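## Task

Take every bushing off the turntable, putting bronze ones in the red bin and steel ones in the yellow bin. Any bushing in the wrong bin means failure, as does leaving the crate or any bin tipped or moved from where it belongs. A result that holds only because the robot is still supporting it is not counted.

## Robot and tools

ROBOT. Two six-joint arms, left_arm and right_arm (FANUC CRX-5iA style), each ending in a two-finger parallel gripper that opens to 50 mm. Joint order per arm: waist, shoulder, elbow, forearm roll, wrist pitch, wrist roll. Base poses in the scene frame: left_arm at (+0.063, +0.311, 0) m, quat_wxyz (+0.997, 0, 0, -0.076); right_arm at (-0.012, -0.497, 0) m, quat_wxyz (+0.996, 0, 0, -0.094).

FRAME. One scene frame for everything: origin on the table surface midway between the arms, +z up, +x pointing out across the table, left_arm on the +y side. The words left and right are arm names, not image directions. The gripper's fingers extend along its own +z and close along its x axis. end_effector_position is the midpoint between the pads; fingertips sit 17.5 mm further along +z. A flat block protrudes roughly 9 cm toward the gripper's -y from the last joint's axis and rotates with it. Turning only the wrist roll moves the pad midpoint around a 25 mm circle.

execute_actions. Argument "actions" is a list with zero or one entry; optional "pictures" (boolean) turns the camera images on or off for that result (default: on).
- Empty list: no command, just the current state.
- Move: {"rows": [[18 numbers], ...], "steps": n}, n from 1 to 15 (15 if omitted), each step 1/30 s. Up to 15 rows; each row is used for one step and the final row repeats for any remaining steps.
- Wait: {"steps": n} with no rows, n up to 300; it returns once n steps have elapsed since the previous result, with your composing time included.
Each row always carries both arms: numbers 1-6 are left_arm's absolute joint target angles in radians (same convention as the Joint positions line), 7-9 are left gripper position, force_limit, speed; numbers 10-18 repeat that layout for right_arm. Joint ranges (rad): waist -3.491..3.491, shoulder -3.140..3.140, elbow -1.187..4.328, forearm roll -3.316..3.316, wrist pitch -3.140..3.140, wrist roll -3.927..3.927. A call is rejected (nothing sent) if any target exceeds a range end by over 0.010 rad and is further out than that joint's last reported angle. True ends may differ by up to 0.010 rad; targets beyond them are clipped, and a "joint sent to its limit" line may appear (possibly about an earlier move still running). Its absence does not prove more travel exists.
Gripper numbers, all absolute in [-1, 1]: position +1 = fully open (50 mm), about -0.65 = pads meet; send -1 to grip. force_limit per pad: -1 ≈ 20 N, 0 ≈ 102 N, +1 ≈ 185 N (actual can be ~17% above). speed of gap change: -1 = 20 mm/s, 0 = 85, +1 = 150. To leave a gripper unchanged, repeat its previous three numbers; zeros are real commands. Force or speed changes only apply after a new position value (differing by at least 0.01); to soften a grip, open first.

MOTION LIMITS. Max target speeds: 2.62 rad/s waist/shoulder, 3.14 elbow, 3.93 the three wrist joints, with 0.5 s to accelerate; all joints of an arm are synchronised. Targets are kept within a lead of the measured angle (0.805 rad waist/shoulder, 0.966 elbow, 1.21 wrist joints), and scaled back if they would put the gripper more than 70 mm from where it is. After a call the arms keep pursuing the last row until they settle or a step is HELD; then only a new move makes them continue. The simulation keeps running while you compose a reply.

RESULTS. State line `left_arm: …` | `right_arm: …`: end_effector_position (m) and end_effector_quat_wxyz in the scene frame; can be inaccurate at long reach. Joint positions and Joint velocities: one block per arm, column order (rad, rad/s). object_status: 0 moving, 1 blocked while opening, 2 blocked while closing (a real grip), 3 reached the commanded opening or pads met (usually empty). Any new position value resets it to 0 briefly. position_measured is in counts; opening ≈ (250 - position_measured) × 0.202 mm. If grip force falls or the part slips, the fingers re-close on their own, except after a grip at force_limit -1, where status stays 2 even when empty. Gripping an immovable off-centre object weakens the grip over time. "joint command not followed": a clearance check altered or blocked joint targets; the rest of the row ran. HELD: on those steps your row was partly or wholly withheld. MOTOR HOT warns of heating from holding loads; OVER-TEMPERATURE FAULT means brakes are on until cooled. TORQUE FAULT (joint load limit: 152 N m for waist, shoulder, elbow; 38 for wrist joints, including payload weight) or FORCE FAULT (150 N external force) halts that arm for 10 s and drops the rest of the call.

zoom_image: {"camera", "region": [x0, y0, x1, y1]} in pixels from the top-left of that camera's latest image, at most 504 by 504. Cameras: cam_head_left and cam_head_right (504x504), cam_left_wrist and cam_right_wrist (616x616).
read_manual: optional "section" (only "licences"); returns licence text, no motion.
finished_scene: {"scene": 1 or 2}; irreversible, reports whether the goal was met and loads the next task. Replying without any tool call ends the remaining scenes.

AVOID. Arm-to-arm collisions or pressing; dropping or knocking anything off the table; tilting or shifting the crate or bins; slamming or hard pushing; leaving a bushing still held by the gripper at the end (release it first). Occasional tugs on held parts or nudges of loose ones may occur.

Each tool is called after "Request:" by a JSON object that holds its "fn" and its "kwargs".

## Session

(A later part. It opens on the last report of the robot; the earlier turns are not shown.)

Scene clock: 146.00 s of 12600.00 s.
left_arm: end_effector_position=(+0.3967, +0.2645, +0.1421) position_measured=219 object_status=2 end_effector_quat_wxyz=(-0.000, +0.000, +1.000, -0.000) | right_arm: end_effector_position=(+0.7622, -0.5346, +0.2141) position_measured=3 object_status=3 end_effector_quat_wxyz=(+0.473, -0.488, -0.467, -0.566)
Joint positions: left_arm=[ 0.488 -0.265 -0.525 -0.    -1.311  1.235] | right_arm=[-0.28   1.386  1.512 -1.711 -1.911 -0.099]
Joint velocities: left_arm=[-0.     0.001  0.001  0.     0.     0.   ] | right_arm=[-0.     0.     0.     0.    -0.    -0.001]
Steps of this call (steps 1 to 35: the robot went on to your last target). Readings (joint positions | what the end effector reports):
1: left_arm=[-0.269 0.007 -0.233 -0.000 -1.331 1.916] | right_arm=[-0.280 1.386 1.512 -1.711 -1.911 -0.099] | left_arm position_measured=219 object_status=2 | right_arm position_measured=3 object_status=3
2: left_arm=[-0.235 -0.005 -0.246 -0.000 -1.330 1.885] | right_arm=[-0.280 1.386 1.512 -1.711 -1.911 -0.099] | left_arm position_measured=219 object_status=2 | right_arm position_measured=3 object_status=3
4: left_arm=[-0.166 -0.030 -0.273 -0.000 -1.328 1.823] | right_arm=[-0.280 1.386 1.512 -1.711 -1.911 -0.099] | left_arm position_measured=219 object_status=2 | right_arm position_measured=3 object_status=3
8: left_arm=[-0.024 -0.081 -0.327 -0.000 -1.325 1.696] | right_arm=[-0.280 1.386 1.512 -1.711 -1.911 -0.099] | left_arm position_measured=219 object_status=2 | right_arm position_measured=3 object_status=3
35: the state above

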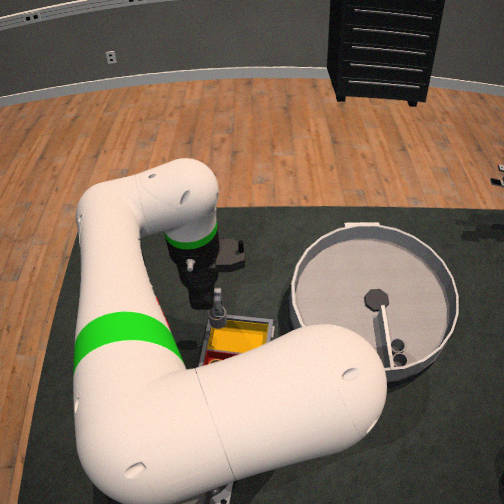

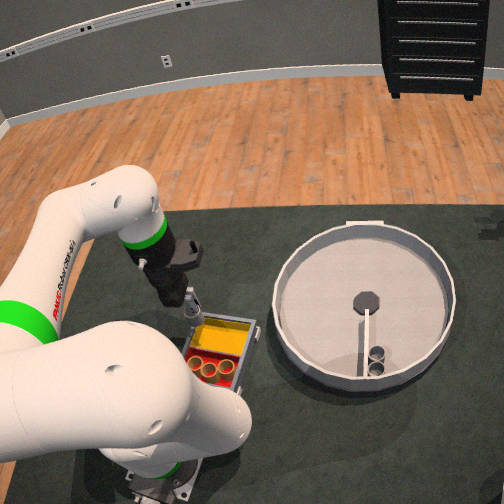

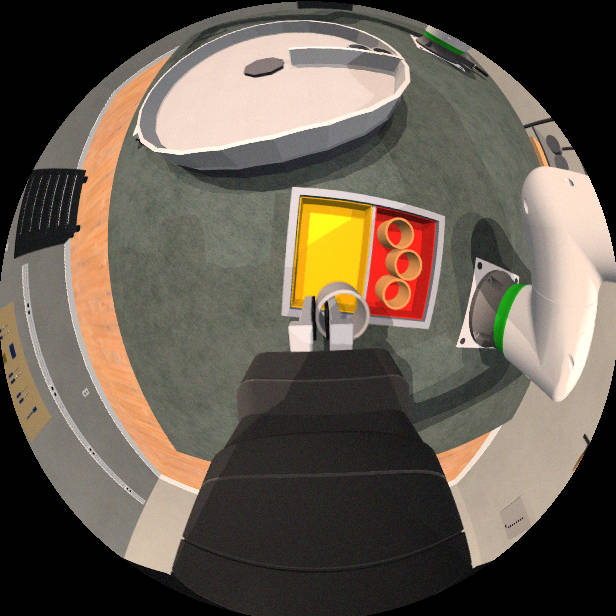

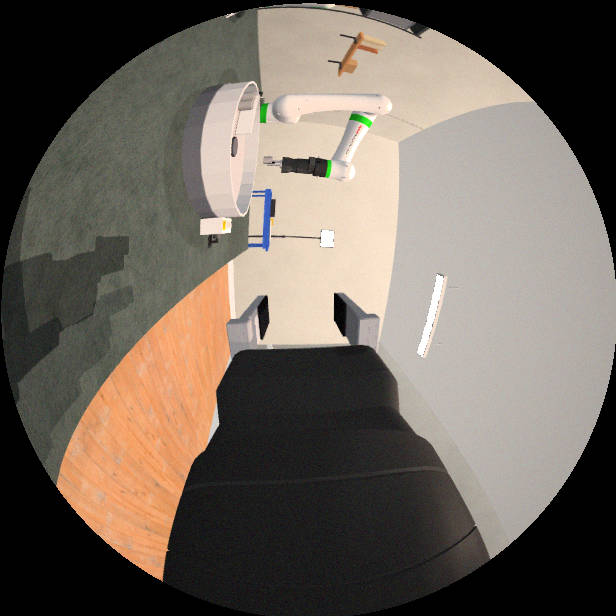

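Request:
{"fn": "execute_actions", "kwargs": {"actions": [{"rows":[[0.478,-0.174,-0.665,0,-1.08,1.245,-1,-0.6,0.5,-0.28,1.386,1.512,-1.711,-1.911,-0.099,1,0,0]]}], "pictures": false}}

Request:
{"fn": "execute_actions", "kwargs": {"actions": [{"rows":[[0.478,-0.174,-0.665,0,-1.08,1.245,-0.15,-0.6,0,-0.28,1.386,1.512,-1.711,-1.911,-0.099,1,0,0]],"steps":8}], "pictures": false}}

Request:
{"fn": "execute_actions", "kwargs": {"actions": [{"rows":[[0.478,-0.265,-0.525,0,-1.311,1.245,-0.15,-0.6,0,-0.28,1.386,1.512,-1.711,-1.911,-0.099,1,0,0]]}]}}

Request:
{"fn": "execute_actions", "kwargs": {"actions": [{"rows":[[-0.58,0.185,-0.155,0,-1.231,2.303,0.54,-0.6,0,-0.28,1.386,1.512,-1.711,-1.911,-0.099,1,0,0]]}], "pictures": false}}

Request:
{"fn": "execute_actions", "kwargs": {"actions": [{"steps":40}]}}

Request:
{"fn": "zoom_image", "kwargs": {"camera": "cam_left_wrist", "region": [260,220,420,380]}}

Scene clock: 159.00 s of 12600.00 s.
left_arm: end_effector_position=(+0.3966, +0.2612, +0.0582) position_measured=219 object_status=2 end_effector_quat_wxyz=(+0.000, +0.000, +1.000, +0.000) | right_arm: end_effector_position=(+0.7622, -0.5346, +0.2141) position_measured=3 object_status=3 end_effector_quat_wxyz=(+0.473, -0.488, -0.467, -0.566)
Joint positions: left_arm=[ 0.478 -0.174 -0.665  0.    -1.08   1.245] | right_arm=[-0.28   1.386  1.512 -1.711 -1.911 -0.099]
Joint velocities: left_arm=[ 0.001  0.    -0.003  0.001  0.001  0.001] | right_arm=[-0.     0.     0.     0.001  0.001  0.001]
Steps of this call (steps 1 to 15: the robot went on to your last target; steps 16 to 375: nothing new was sent; steps 376 to 390: all 15 steps of this action). Readings (joint positions | what the end effector reports):
376: left_arm=[0.488 -0.265 -0.525 0.000 -1.310 1.235] | right_arm=[-0.280 1.386 1.512 -1.711 -1.911 -0.099] | left_arm position_measured=219 object_status=2 | right_arm position_measured=3 object_status=3
377: left_arm=[0.488 -0.263 -0.529 0.000 -1.304 1.235] | right_arm=[-0.280 1.386 1.512 -1.711 -1.911 -0.099] | left_arm position_measured=219 object_status=2 | right_arm position_measured=3 object_status=3
379: left_arm=[0.486 -0.248 -0.552 0.000 -1.267 1.236] | right_arm=[-0.280 1.386 1.512 -1.711 -1.911 -0.099] | left_arm position_measured=219 object_status=2 | right_arm position_measured=3 object_status=3
383: left_arm=[0.480 -0.191 -0.639 0.000 -1.124 1.243] | right_arm=[-0.280 1.386 1.512 -1.711 -1.911 -0.099] | left_arm position_measured=219 object_status=2 | right_arm position_measured=3 object_status=3
390: the state above

Scene clock: 159.27 s of 12600.00 s.
left_arm: end_effector_position=(+0.3965, +0.2612, +0.0581) position_measured=175 object_status=0 end_effector_quat_wxyz=(-0.000, +0.000, +1.000, -0.000) | right_arm: end_effector_position=(+0.7622, -0.5346, +0.2141) position_measured=3 object_status=3 end_effector_quat_wxyz=(+0.473, -0.488, -0.467, -0.566)
Joint positions: left_arm=[ 0.478 -0.174 -0.665  0.    -1.08   1.245] | right_arm=[-0.28   1.386  1.512 -1.711 -1.911 -0.099]
Joint velocities: left_arm=[ 0.     0.001 -0.    -0.     0.    -0.   ] | right_arm=[-0.001 -0.     0.    -0.001  0.     0.   ]
Steps of this call (steps 1 to 8: all 8 steps of this action). Readings (joint positions | what the end effector reports):
1: left_arm=[0.478 -0.174 -0.665 0.000 -1.080 1.245] | right_arm=[-0.280 1.386 1.512 -1.711 -1.911 -0.099] | left_arm position_measured=210 object_status=0 | right_arm position_measured=3 object_status=3
2: left_arm=[0.478 -0.174 -0.665 0.000 -1.080 1.245] | right_arm=[-0.280 1.386 1.512 -1.711 -1.911 -0.099] | left_arm position_measured=196 object_status=0 | right_arm position_measured=3 object_status=3
4: left_arm=[0.478 -0.174 -0.665 0.000 -1.080 1.245] | right_arm=[-0.280 1.386 1.512 -1.711 -1.911 -0.099] | left_arm position_measured=176 object_status=0 | right_arm position_measured=3 object_status=3
8: the state above

Scene clock: 159.77 s of 12600.00 s.
left_arm: end_effector_position=(+0.3964, +0.2611, +0.1420) position_measured=175 object_status=3 end_effector_quat_wxyz=(-0.000, +0.000, +1.000, -0.000) | right_arm: end_effector_position=(+0.7622, -0.5346, +0.2141) position_measured=3 object_status=3 end_effector_quat_wxyz=(+0.473, -0.488, -0.467, -0.566)
Joint positions: left_arm=[ 0.478 -0.265 -0.525 -0.    -1.311  1.245] | right_arm=[-0.28   1.386  1.512 -1.711 -1.911 -0.099]
Joint velocities: left_arm=[ 0.    -0.001  0.001 -0.    -0.001  0.001] | right_arm=[ 0.    -0.     0.    -0.001 -0.001  0.   ]
Steps of this call (steps 1 to 15: all 15 steps of this action). Readings (joint positions | what the end effector reports):
1: left_arm=[0.478 -0.174 -0.665 0.000 -1.080 1.245] | right_arm=[-0.280 1.386 1.512 -1.711 -1.911 -0.099] | left_arm position_measured=175 object_status=0 | right_arm position_measured=3 object_status=3
2: left_arm=[0.478 -0.176 -0.661 -0.000 -1.086 1.245] | right_arm=[-0.280 1.386 1.512 -1.711 -1.911 -0.099] | left_arm position_measured=175 object_status=0 | right_arm position_measured=3 object_status=3
4: left_arm=[0.478 -0.191 -0.638 -0.000 -1.124 1.245] | right_arm=[-0.280 1.386 1.512 -1.711 -1.911 -0.099] | left_arm position_measured=175 object_status=3 | right_arm position_measured=3 object_status=3
8: left_arm=[0.478 -0.248 -0.551 -0.000 -1.267 1.245] | right_arm=[-0.280 1.386 1.512 -1.711 -1.911 -0.099] | left_arm position_measured=175 object_status=3 | right_arm position_measured=3 object_status=3
15: the state above

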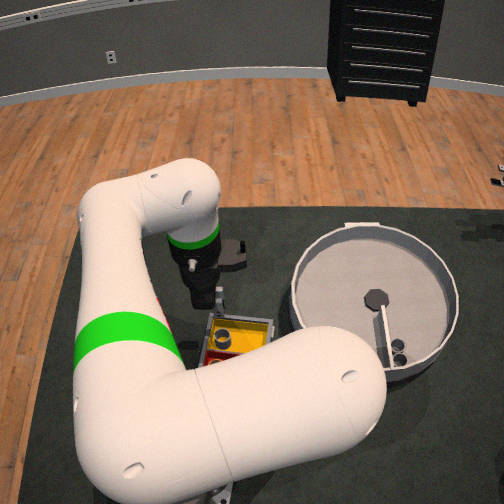

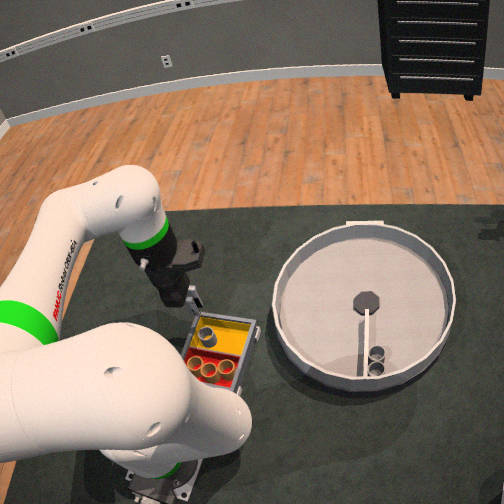

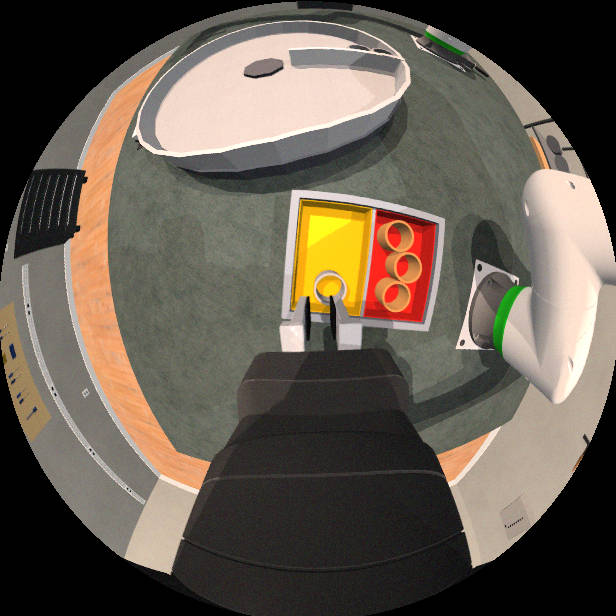

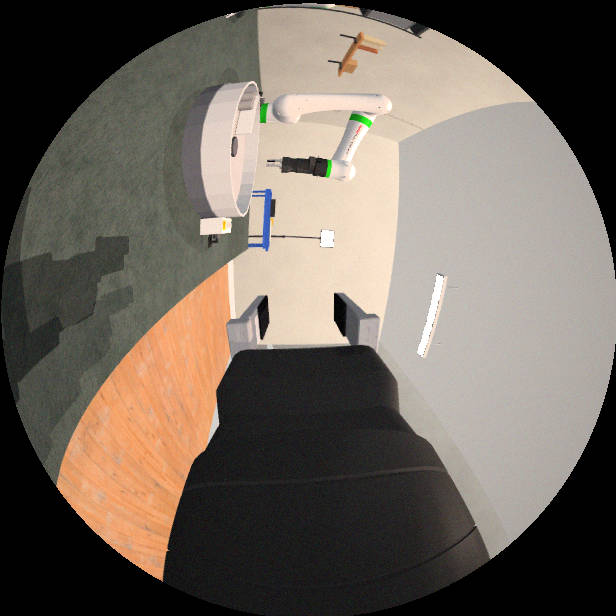

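Scene clock: 160.27 s of 12600.00 s.
left_arm: end_effector_position=(+0.4334, +0.1255, +0.1413) position_measured=72 object_status=3 end_effector_quat_wxyz=(-0.000, -0.021, +1.000, +0.000) | right_arm: end_effector_position=(+0.7622, -0.5346, +0.2141) position_measured=3 object_status=3 end_effector_quat_wxyz=(+0.473, -0.488, -0.467, -0.566)
Joint positions: left_arm=[ 0.072 -0.074 -0.368  0.    -1.277  1.694] | right_arm=[-0.28   1.386  1.512 -1.711 -1.911 -0.099]
Joint velocities: left_arm=[-1.053  0.42   0.343 -0.     0.074  0.978] | right_arm=[-0.002 -0.    -0.     0.    -0.001  0.   ]
Steps of this call (steps 1 to 15: all 15 steps of this action). Readings (joint positions | what the end effector reports):
1: left_arm=[0.478 -0.265 -0.525 -0.000 -1.311 1.246] | right_arm=[-0.280 1.386 1.512 -1.711 -1.911 -0.099] | left_arm position_measured=167 object_status=0 | right_arm position_measured=3 object_status=3
2: left_arm=[0.474 -0.263 -0.523 -0.000 -1.311 1.251] | right_arm=[-0.280 1.386 1.512 -1.711 -1.911 -0.099] | left_arm position_measured=153 object_status=0 | right_arm position_measured=3 object_status=3
4: left_arm=[0.448 -0.249 -0.511 -0.000 -1.309 1.284] | right_arm=[-0.280 1.386 1.512 -1.711 -1.911 -0.099] | left_arm position_measured=125 object_status=0 | right_arm position_measured=3 object_status=3
8: left_arm=[0.330 -0.184 -0.459 -0.000 -1.297 1.435] | right_arm=[-0.280 1.386 1.512 -1.711 -1.911 -0.099] | left_arm position_measured=74 object_status=0 | right_arm position_measured=3 object_status=3
15: the state above

Scene clock: 161.60 s of 12600.00 s.
left_arm: end_effector_position=(+0.3334, -0.1323, +0.1166) position_measured=72 object_status=3 end_effector_quat_wxyz=(-0.000, +0.000, +1.000, +0.000) | right_arm: end_effector_position=(+0.7622, -0.5346, +0.2141) position_measured=3 object_status=3 end_effector_quat_wxyz=(+0.473, -0.488, -0.467, -0.566)
Joint positions: left_arm=[-0.58   0.185 -0.155  0.    -1.231  2.303] | right_arm=[-0.28   1.386  1.512 -1.711 -1.911 -0.099]
Joint velocities: left_arm=[ 0.001  0.001  0.001  0.     0.    -0.   ] | right_arm=[-0.001 -0.     0.    -0.001  0.     0.002]
Steps of this call (steps 1 to 40: the robot went on to your last target). Readings (joint positions | what the end effector reports):
1: left_arm=[0.036 -0.060 -0.356 0.000 -1.275 1.727] | right_arm=[-0.280 1.386 1.512 -1.711 -1.911 -0.099] | left_arm position_measured=72 object_status=3 | right_arm position_measured=3 object_status=3
2: left_arm=[0.001 -0.046 -0.345 0.000 -1.272 1.760] | right_arm=[-0.280 1.386 1.512 -1.711 -1.911 -0.099] | left_arm position_measured=72 object_status=3 | right_arm position_measured=3 object_status=3
4: left_arm=[-0.068 -0.018 -0.322 0.000 -1.267 1.825] | right_arm=[-0.280 1.386 1.512 -1.711 -1.911 -0.099] | left_arm position_measured=72 object_status=3 | right_arm position_measured=3 object_status=3
8: left_arm=[-0.204 0.036 -0.278 0.000 -1.258 1.952] | right_arm=[-0.280 1.386 1.512 -1.711 -1.911 -0.099] | left_arm position_measured=72 object_status=3 | right_arm position_measured=3 object_status=3
40: the state above

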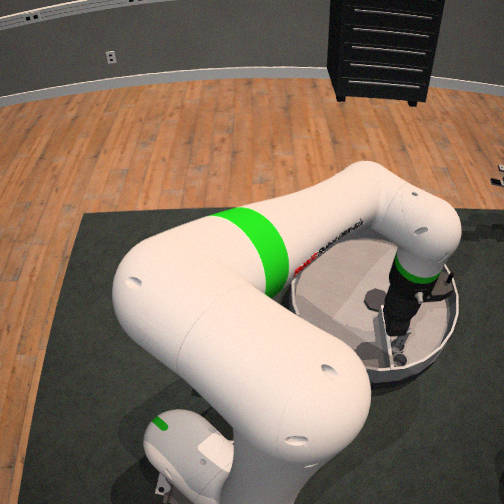

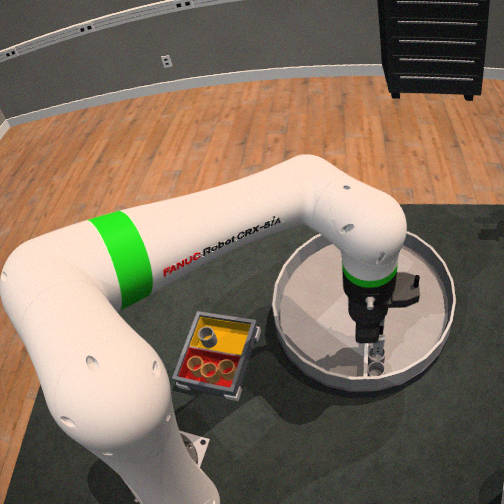

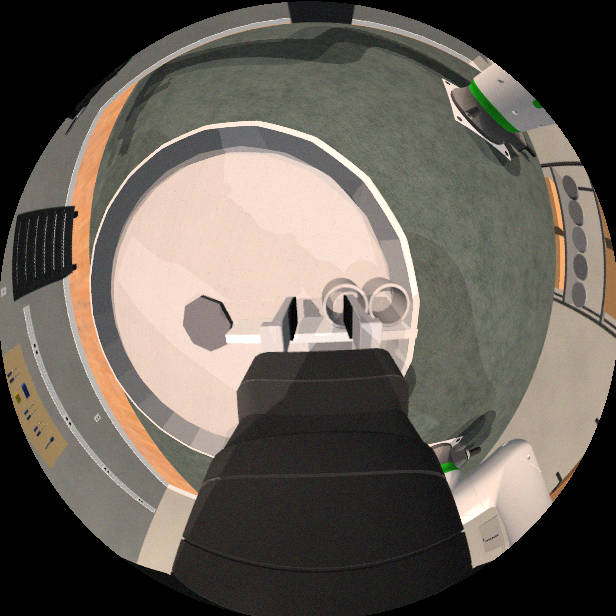

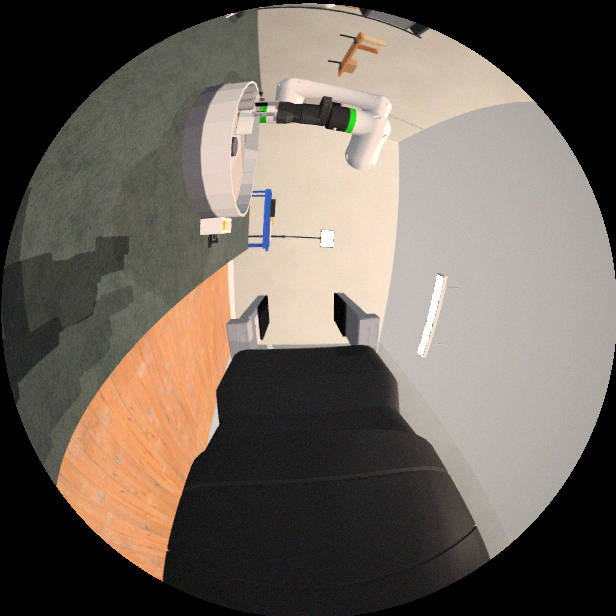

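Region (260, 220, 420, 380) of cam_left_wrist's 616x616 image, scaled by 3.150, with more detail than that image has.

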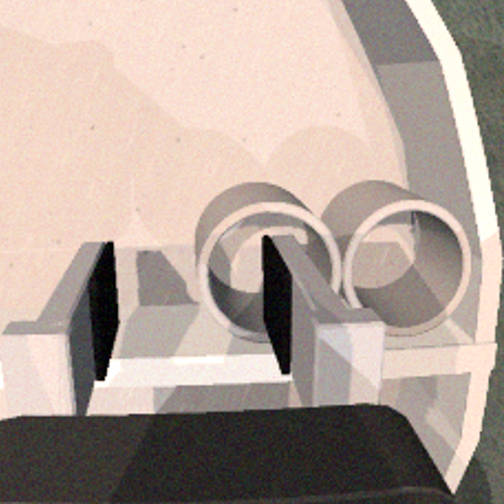

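Request:
{"fn": "execute_actions", "kwargs": {"actions": [{"rows":[[-0.578,0.21,-0.196,0,-1.165,2.301,0.54,-0.6,0,-0.28,1.386,1.512,-1.711,-1.911,-0.099,1,0,0]],"steps":11}], "pictures": false}}

Request:
{"fn": "execute_actions", "kwargs": {"actions": [{"rows":[[-0.578,0.21,-0.196,0,-1.165,2.301,-1,-0.6,0.5,-0.28,1.386,1.512,-1.711,-1.911,-0.099,1,0,0]]}], "pictures": false}}

Request:
{"fn": "execute_actions", "kwargs": {"actions": [{"rows":[[-0.578,0.156,-0.081,0,-1.334,2.301,-1,-0.6,0.5,-0.28,1.386,1.512,-1.711,-1.911,-0.099,1,0,0]],"steps":12}], "pictures": false}}

Request:
{"fn": "execute_actions", "kwargs": {"actions": [{"rows":[[0.38,-0.29,-0.545,0,-1.316,1.343,-1,-0.6,0.5,-0.28,1.386,1.512,-1.711,-1.911,-0.099,1,0,0]]}], "pictures": false}}

Request:
{"fn": "execute_actions", "kwargs": {"actions": [{"steps":30}], "pictures": false}}

Request:
{"fn": "execute_actions", "kwargs": {"actions": [{"rows":[[0.38,-0.199,-0.685,0,-1.085,1.343,-1,-0.6,0.5,-0.28,1.386,1.512,-1.711,-1.911,-0.099,1,0,0]]}], "pictures": false}}

Request:
{"fn": "execute_actions", "kwargs": {"actions": [{"rows":[[0.38,-0.199,-0.685,0,-1.085,1.343,-0.15,-0.6,0,-0.28,1.386,1.512,-1.711,-1.911,-0.099,1,0,0]],"steps":8}], "pictures": false}}

Request:
{"fn": "execute_actions", "kwargs": {"actions": [{"rows":[[0.38,-0.29,-0.545,0,-1.316,1.343,-0.15,-0.6,0,-0.28,1.386,1.512,-1.711,-1.911,-0.099,1,0,0]]}]}}

Request:
{"fn": "execute_actions", "kwargs": {"actions": [{"rows":[[-0.635,0.14,-0.206,0,-1.225,2.358,0.54,-0.6,0,-0.28,1.386,1.512,-1.711,-1.911,-0.099,1,0,0]]}], "pictures": false}}

Request:
{"fn": "execute_actions", "kwargs": {"actions": [{"steps":35}]}}

Scene clock: 173.57 s of 12600.00 s.
left_arm: end_effector_position=(+0.3340, -0.1316, +0.0881) position_measured=72 object_status=3 end_effector_quat_wxyz=(-0.000, +0.000, +1.000, +0.000) | right_arm: end_effector_position=(+0.7622, -0.5346, +0.2141) position_measured=3 object_status=3 end_effector_quat_wxyz=(+0.473, -0.488, -0.467, -0.566)
Joint positions: left_arm=[-0.578  0.21  -0.196 -0.    -1.165  2.301] | right_arm=[-0.28   1.386  1.512 -1.711 -1.911 -0.099]
Joint velocities: left_arm=[ 0.001 -0.002 -0.001  0.003  0.002 -0.001] | right_arm=[ 0.001 -0.     0.    -0.001  0.001 -0.   ]
Steps of this call (steps 1 to 15: the robot went on to your last target; steps 16 to 348: nothing new was sent; steps 349 to 359: all 11 steps of this action). Readings (joint positions | what the end effector reports):
349: left_arm=[-0.580 0.185 -0.155 -0.000 -1.230 2.303] | right_arm=[-0.280 1.386 1.512 -1.711 -1.911 -0.099] | left_arm position_measured=72 object_status=3 | right_arm position_measured=3 object_status=3
350: left_arm=[-0.580 0.187 -0.159 -0.000 -1.224 2.303] | right_arm=[-0.280 1.386 1.512 -1.711 -1.911 -0.099] | left_arm position_measured=72 object_status=3 | right_arm position_measured=3 object_status=3
352: left_arm=[-0.579 0.201 -0.181 -0.000 -1.189 2.303] | right_arm=[-0.280 1.386 1.512 -1.711 -1.911 -0.099] | left_arm position_measured=72 object_status=3 | right_arm position_measured=3 object_status=3
356: left_arm=[-0.578 0.210 -0.196 -0.000 -1.165 2.301] | right_arm=[-0.280 1.386 1.512 -1.711 -1.911 -0.099] | left_arm position_measured=72 object_status=3 | right_arm position_measured=3 object_status=3
359: the state above

Scene clock: 174.07 s of 12600.00 s.
left_arm: end_effector_position=(+0.3340, -0.1316, +0.0882) position_measured=218 object_status=2 end_effector_quat_wxyz=(-0.000, +0.000, +1.000, +0.000) | right_arm: end_effector_position=(+0.7622, -0.5346, +0.2141) position_measured=3 object_status=3 end_effector_quat_wxyz=(+0.473, -0.488, -0.467, -0.566)
Joint positions: left_arm=[-0.578  0.21  -0.196  0.    -1.165  2.301] | right_arm=[-0.28   1.386  1.512 -1.711 -1.911 -0.099]
Joint velocities: left_arm=[ 0.     0.001  0.002 -0.    -0.001  0.   ] | right_arm=[-0.001  0.    -0.    -0.001  0.001  0.   ]
Steps of this call (steps 1 to 15: all 15 steps of this action). Readings (joint positions | what the end effector reports):
1: left_arm=[-0.578 0.210 -0.196 -0.000 -1.165 2.301] | right_arm=[-0.280 1.386 1.512 -1.711 -1.911 -0.099] | left_arm position_measured=84 object_status=0 | right_arm position_measured=3 object_status=3
2: left_arm=[-0.578 0.210 -0.196 -0.000 -1.165 2.301] | right_arm=[-0.280 1.386 1.512 -1.711 -1.911 -0.099] | left_arm position_measured=103 object_status=0 | right_arm position_measured=3 object_status=3
4: left_arm=[-0.578 0.210 -0.196 -0.000 -1.165 2.301] | right_arm=[-0.280 1.386 1.512 -1.711 -1.911 -0.099] | left_arm position_measured=142 object_status=0 | right_arm position_measured=3 object_status=3
8: left_arm=[-0.578 0.210 -0.196 0.000 -1.165 2.301] | right_arm=[-0.280 1.386 1.512 -1.711 -1.911 -0.099] | left_arm position_measured=218 object_status=0 | right_arm position_measured=3 object_status=3
15: the state above

Scene clock: 174.47 s of 12600.00 s.
left_arm: end_effector_position=(+0.3348, -0.1324, +0.1610) position_measured=218 object_status=2 end_effector_quat_wxyz=(-0.000, +0.000, +1.000, +0.000) | right_arm: end_effector_position=(+0.7622, -0.5346, +0.2141) position_measured=3 object_status=3 end_effector_quat_wxyz=(+0.473, -0.488, -0.467, -0.566)
Joint positions: left_arm=[-0.578  0.156 -0.081  0.    -1.334  2.301] | right_arm=[-0.28   1.386  1.512 -1.711 -1.911 -0.099]
Joint velocities: left_arm=[ 0.002 -0.    -0.001 -0.001 -0.002  0.   ] | right_arm=[-0.    -0.     0.    -0.     0.    -0.001]
Steps of this call (steps 1 to 12: all 12 steps of this action). Readings (joint positions | what the end effector reports):
1: left_arm=[-0.578 0.210 -0.196 0.000 -1.165 2.301] | right_arm=[-0.280 1.386 1.512 -1.711 -1.911 -0.099] | left_arm position_measured=218 object_status=2 | right_arm position_measured=3 object_status=3
2: left_arm=[-0.578 0.208 -0.192 0.000 -1.171 2.301] | right_arm=[-0.280 1.386 1.512 -1.711 -1.911 -0.099] | left_arm position_measured=218 object_status=2 | right_arm position_measured=3 object_status=3
4: left_arm=[-0.578 0.196 -0.166 0.000 -1.209 2.301] | right_arm=[-0.280 1.386 1.512 -1.711 -1.911 -0.099] | left_arm position_measured=218 object_status=2 | right_arm position_measured=3 object_status=3
8: left_arm=[-0.578 0.160 -0.089 0.000 -1.321 2.301] | right_arm=[-0.280 1.386 1.512 -1.711 -1.911 -0.099] | left_arm position_measured=218 object_status=2 | right_arm position_measured=3 object_status=3
12: the state above

Scene clock: 174.97 s of 12600.00 s.
left_arm: end_effector_position=(+0.3983, +0.0231, +0.1628) position_measured=218 object_status=2 end_effector_quat_wxyz=(-0.000, +0.009, +1.000, +0.000) | right_arm: end_effector_position=(+0.7622, -0.5346, +0.2141) position_measured=3 object_status=3 end_effector_quat_wxyz=(+0.473, -0.488, -0.467, -0.566)
Joint positions: left_arm=[-0.202 -0.027 -0.271 -0.    -1.327  1.908] | right_arm=[-0.28   1.386  1.512 -1.711 -1.911 -0.099]
Joint velocities: left_arm=[ 1.023 -0.463 -0.481 -0.     0.02  -0.987] | right_arm=[-0.001  0.    -0.     0.001 -0.     0.001]
Steps of this call (steps 1 to 15: all 15 steps of this action). Readings (joint positions | what the end effector reports):
1: left_arm=[-0.578 0.156 -0.081 0.000 -1.334 2.301] | right_arm=[-0.280 1.386 1.512 -1.711 -1.911 -0.099] | left_arm position_measured=218 object_status=2 | right_arm position_measured=3 object_status=3
2: left_arm=[-0.574 0.154 -0.083 0.000 -1.334 2.296] | right_arm=[-0.280 1.386 1.512 -1.711 -1.911 -0.099] | left_arm position_measured=218 object_status=2 | right_arm position_measured=3 object_status=3
4: left_arm=[-0.549 0.140 -0.098 0.000 -1.334 2.266] | right_arm=[-0.280 1.386 1.512 -1.711 -1.911 -0.099] | left_arm position_measured=218 object_status=2 | right_arm position_measured=3 object_status=3
8: left_arm=[-0.436 0.080 -0.160 -0.000 -1.331 2.138] | right_arm=[-0.280 1.386 1.512 -1.711 -1.911 -0.099] | left_arm position_measured=218 object_status=2 | right_arm position_measured=3 object_status=3
15: the state above

Scene clock: 175.97 s of 12600.00 s.
left_arm: end_effector_position=(+0.3834, +0.2265, +0.1414) position_measured=218 object_status=2 end_effector_quat_wxyz=(-0.000, +0.000, +1.000, -0.000) | right_arm: end_effector_position=(+0.7622, -0.5346, +0.2141) position_measured=3 object_status=3 end_effector_quat_wxyz=(+0.473, -0.488, -0.467, -0.566)
Joint positions: left_arm=[ 0.38  -0.29  -0.545 -0.    -1.316  1.343] | right_arm=[-0.28   1.386  1.512 -1.711 -1.911 -0.099]
Joint velocities: left_arm=[ 0.001 -0.     0.     0.     0.     0.001] | right_arm=[ 0.    -0.    -0.    -0.    -0.001  0.001]
Steps of this call (steps 1 to 30: the robot went on to your last target). Readings (joint positions | what the end effector reports):
1: left_arm=[-0.167 -0.043 -0.288 -0.000 -1.326 1.874] | right_arm=[-0.280 1.386 1.512 -1.711 -1.911 -0.099] | left_arm position_measured=218 object_status=2 | right_arm position_measured=3 object_status=3
2: left_arm=[-0.132 -0.059 -0.304 -0.000 -1.326 1.840] | right_arm=[-0.280 1.386 1.512 -1.711 -1.911 -0.099] | left_arm position_measured=218 object_status=2 | right_arm position_measured=3 object_status=3
4: left_arm=[-0.060 -0.091 -0.338 -0.000 -1.324 1.771] | right_arm=[-0.280 1.386 1.512 -1.711 -1.911 -0.099] | left_arm position_measured=218 object_status=2 | right_arm position_measured=3 object_status=3
8: left_arm=[0.088 -0.158 -0.407 -0.000 -1.321 1.627] | right_arm=[-0.280 1.386 1.512 -1.711 -1.911 -0.099] | left_arm position_measured=218 object_status=2 | right_arm position_measured=3 object_status=3
30: the state above

Scene clock: 186.30 s of 12600.00 s.
left_arm: end_effector_position=(+0.3856, +0.2252, +0.0694) position_measured=218 object_status=2 end_effector_quat_wxyz=(+0.001, -0.001, +1.000, -0.003) | right_arm: end_effector_position=(+0.7622, -0.5346, +0.2141) position_measured=3 object_status=3 end_effector_quat_wxyz=(+0.473, -0.488, -0.467, -0.566)
Joint positions: left_arm=[ 0.38  -0.211 -0.667  0.006 -1.115  1.343] | right_arm=[-0.28   1.386  1.512 -1.711 -1.911 -0.099]
Joint velocities: left_arm=[-0.001 -0.     0.     0.     0.001 -0.   ] | right_arm=[-0.     0.     0.    -0.     0.002  0.002]
FORCE FAULT: contact force on the left arm reached its limit, and that arm stopped for 10 seconds. The contact can be on any part of that arm, not only on its tool. That arm's remaining commands of this call were not run. That arm holds still and accepts commands again. Move the arm away from the contact; if what it grips holds it there, let go first. Pushing or pulling that hard again can fault the arm again.
The stop of the left arm began at step 10 of this call (marked STOPPED below). From that step on that arm followed nothing that you had sent. 6 of its steps, steps kept back included, did not run and will not run. Nothing is kept back now, and the robot has no last target.
Steps of this call (steps 1 to 15: all 15 steps of this action; steps 16 to 310: the stop continued). Readings (joint positions | what the end effector reports):
1: left_arm=[0.380 -0.290 -0.545 -0.000 -1.315 1.343] | right_arm=[-0.280 1.386 1.512 -1.711 -1.911 -0.099] | left_arm position_measured=218 object_status=2 | right_arm position_measured=3 object_status=3
2: left_arm=[0.380 -0.288 -0.549 -0.000 -1.309 1.343] | right_arm=[-0.280 1.386 1.512 -1.711 -1.911 -0.099] | left_arm position_measured=218 object_status=2 | right_arm position_measured=3 object_status=3
4: left_arm=[0.380 -0.273 -0.572 -0.000 -1.272 1.343] | right_arm=[-0.280 1.386 1.512 -1.711 -1.911 -0.099] | left_arm position_measured=218 object_status=2 | right_arm position_measured=3 object_status=3
8: left_arm=[0.380 -0.216 -0.659 0.000 -1.129 1.343] | right_arm=[-0.280 1.386 1.512 -1.711 -1.911 -0.099] | left_arm position_measured=218 object_status=2 | right_arm position_measured=3 object_status=3
10: left_arm=[0.380 -0.211 -0.667 0.006 -1.114 1.343] | right_arm=[-0.280 1.386 1.512 -1.711 -1.911 -0.099] | left_arm position_measured=218 object_status=2 | right_arm position_measured=3 object_status=3 STOPPED (the left arm)
310: the state above

Scene clock: 186.33 s of 12600.00 s.
left_arm: end_effector_position=(+0.3857, +0.2252, +0.0695) position_measured=218 object_status=2 end_effector_quat_wxyz=(+0.001, -0.001, +1.000, -0.003) | right_arm: end_effector_position=(+0.7622, -0.5346, +0.2141) position_measured=3 object_status=3 end_effector_quat_wxyz=(+0.473, -0.488, -0.467, -0.566)
Joint positions: left_arm=[ 0.38  -0.211 -0.667  0.006 -1.115  1.343] | right_arm=[-0.28   1.386  1.512 -1.711 -1.911 -0.099]
Joint velocities: left_arm=[ 0.002  0.001 -0.001  0.     0.     0.   ] | right_arm=[-0.    -0.     0.    -0.     0.001  0.001]
A stop began in an earlier call of the same reply, so what this call sent did not run. Send another action.
Steps of this call (step 1: nothing new was sent). Readings (joint positions | what the end effector reports):
1: the state above

Scene clock: 186.37 s of 12600.00 s.
left_arm: end_effector_position=(+0.3857, +0.2252, +0.0695) position_measured=218 object_status=2 end_effector_quat_wxyz=(+0.001, -0.001, +1.000, -0.003) | right_arm: end_effector_position=(+0.7622, -0.5346, +0.2141) position_measured=3 object_status=3 end_effector_quat_wxyz=(+0.473, -0.488, -0.467, -0.566)
Joint positions: left_arm=[ 0.38  -0.211 -0.667  0.006 -1.115  1.343] | right_arm=[-0.28   1.386  1.512 -1.711 -1.911 -0.099]
Joint velocities: left_arm=[ 0.002 -0.001 -0.001  0.    -0.     0.   ] | right_arm=[ 0.001  0.    -0.    -0.     0.001  0.   ]
A stop began in an earlier call of the same reply, so what this call sent did not run. Send another action.
Steps of this call (step 1: nothing new was sent). Readings (joint positions | what the end effector reports):
1: the state above

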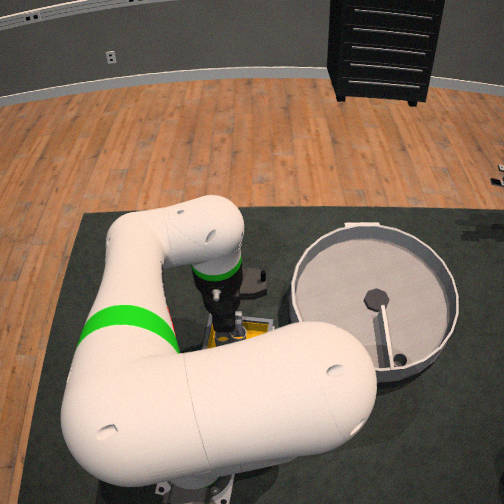

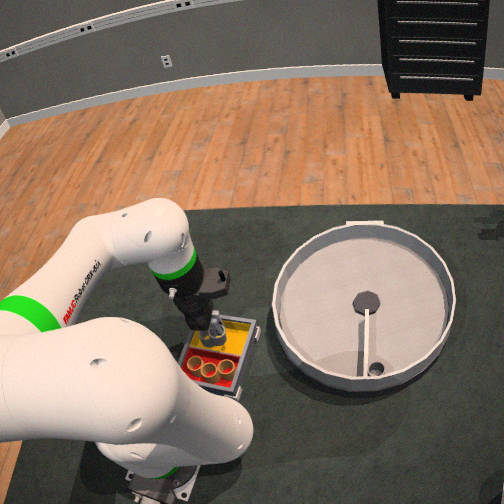

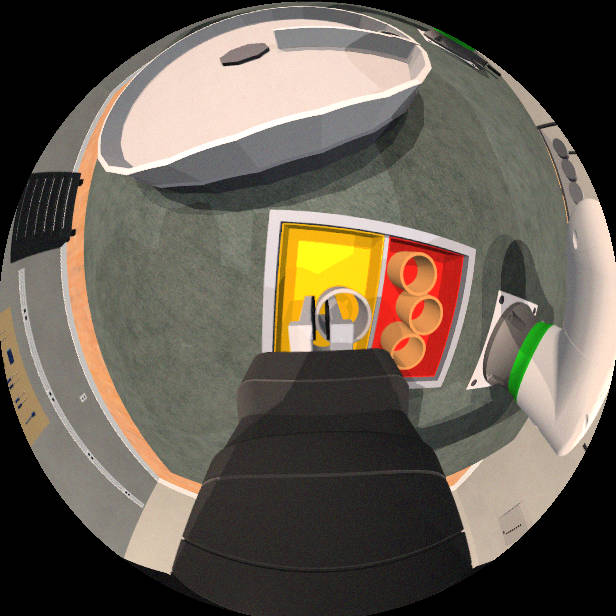

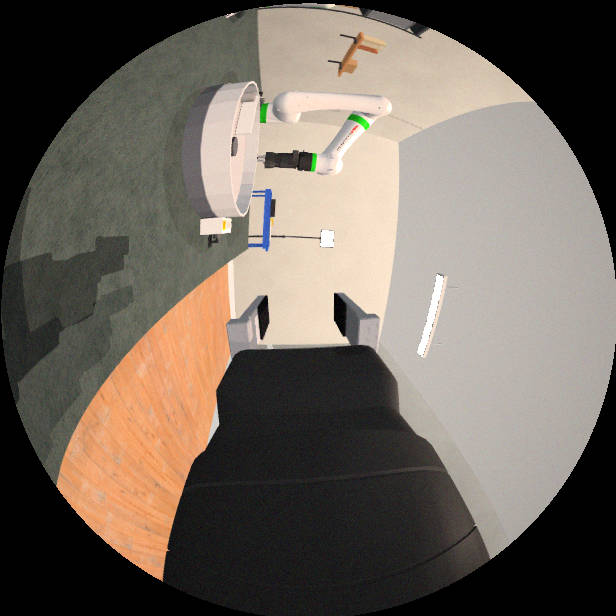

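Scene clock: 186.40 s of 12600.00 s.
left_arm: end_effector_position=(+0.3857, +0.2252, +0.0695) position_measured=218 object_status=2 end_effector_quat_wxyz=(+0.001, -0.001, +1.000, -0.003) | right_arm: end_effector_position=(+0.7622, -0.5346, +0.2141) position_measured=3 object_status=3 end_effector_quat_wxyz=(+0.473, -0.488, -0.467, -0.566)
Joint positions: left_arm=[ 0.38  -0.211 -0.667  0.006 -1.115  1.343] | right_arm=[-0.28   1.386  1.512 -1.711 -1.911 -0.099]
Joint velocities: left_arm=[ 0.001  0.    -0.    -0.     0.001  0.   ] | right_arm=[ 0.001  0.     0.     0.001 -0.     0.   ]
A stop began in an earlier call of the same reply, so what this call sent did not run. Send another action.
Steps of this call (step 1: nothing new was sent). Readings (joint positions | what the end effector reports):
1: the state above

Scene clock: 186.43 s of 12600.00 s.
left_arm: end_effector_position=(+0.3857, +0.2252, +0.0695) position_measured=218 object_status=2 end_effector_quat_wxyz=(+0.001, -0.001, +1.000, -0.003) | right_arm: end_effector_position=(+0.7622, -0.5346, +0.2141) position_measured=3 object_status=3 end_effector_quat_wxyz=(+0.473, -0.488, -0.467, -0.566)
Joint positions: left_arm=[ 0.38  -0.211 -0.667  0.006 -1.115  1.343] | right_arm=[-0.28   1.386  1.512 -1.711 -1.911 -0.099]
Joint velocities: left_arm=[ 0.001  0.    -0.001 -0.     0.     0.   ] | right_arm=[-0.  0.  0.  0.  0.  0.]
A stop began in an earlier call of the same reply, so what this call sent did not run. Send another action.
Steps of this call (step 1: nothing new was sent). Readings (joint positions | what the end effector reports):
1: the state above

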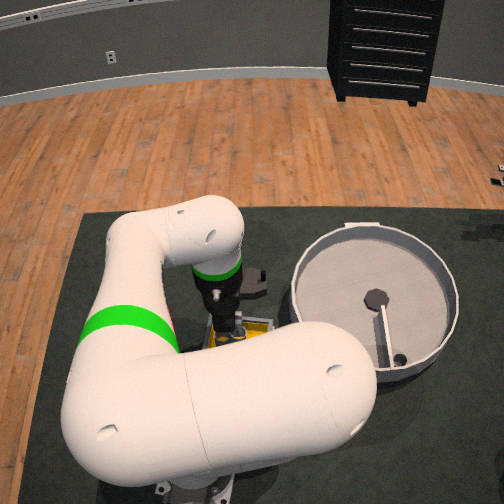

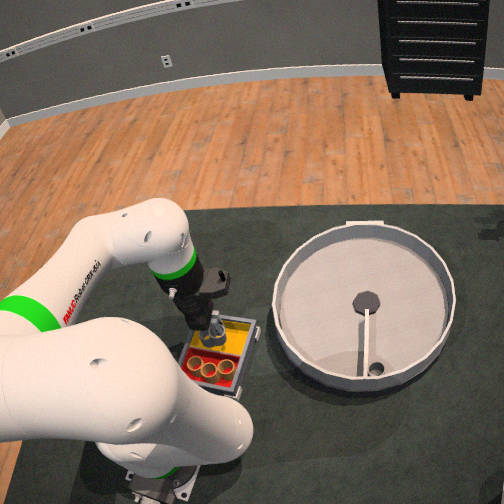

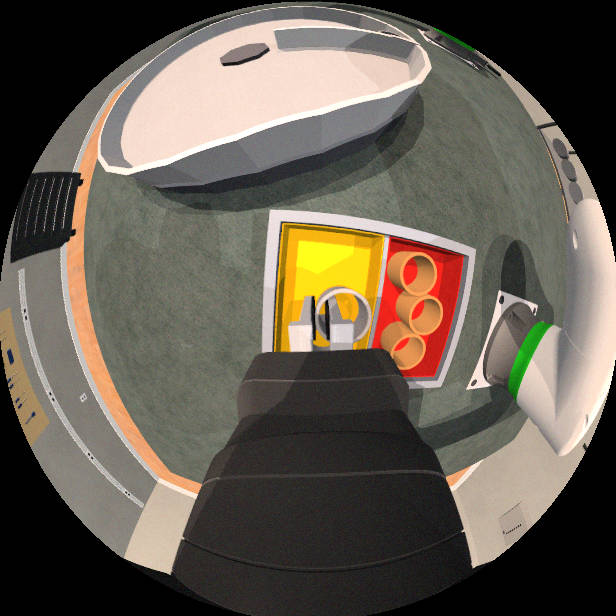

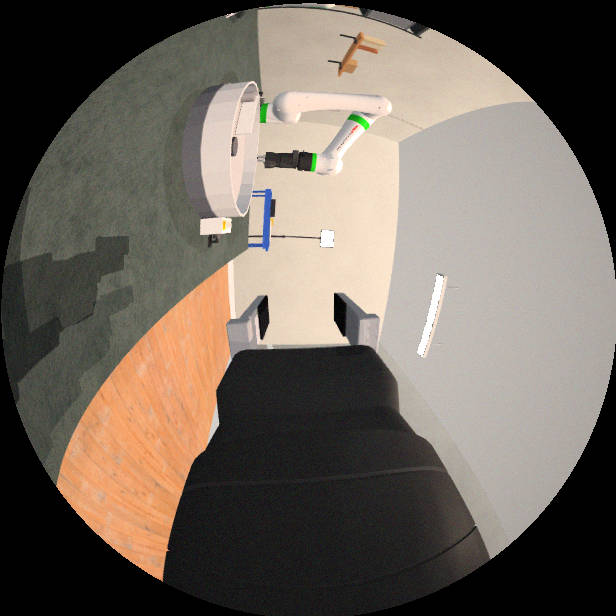

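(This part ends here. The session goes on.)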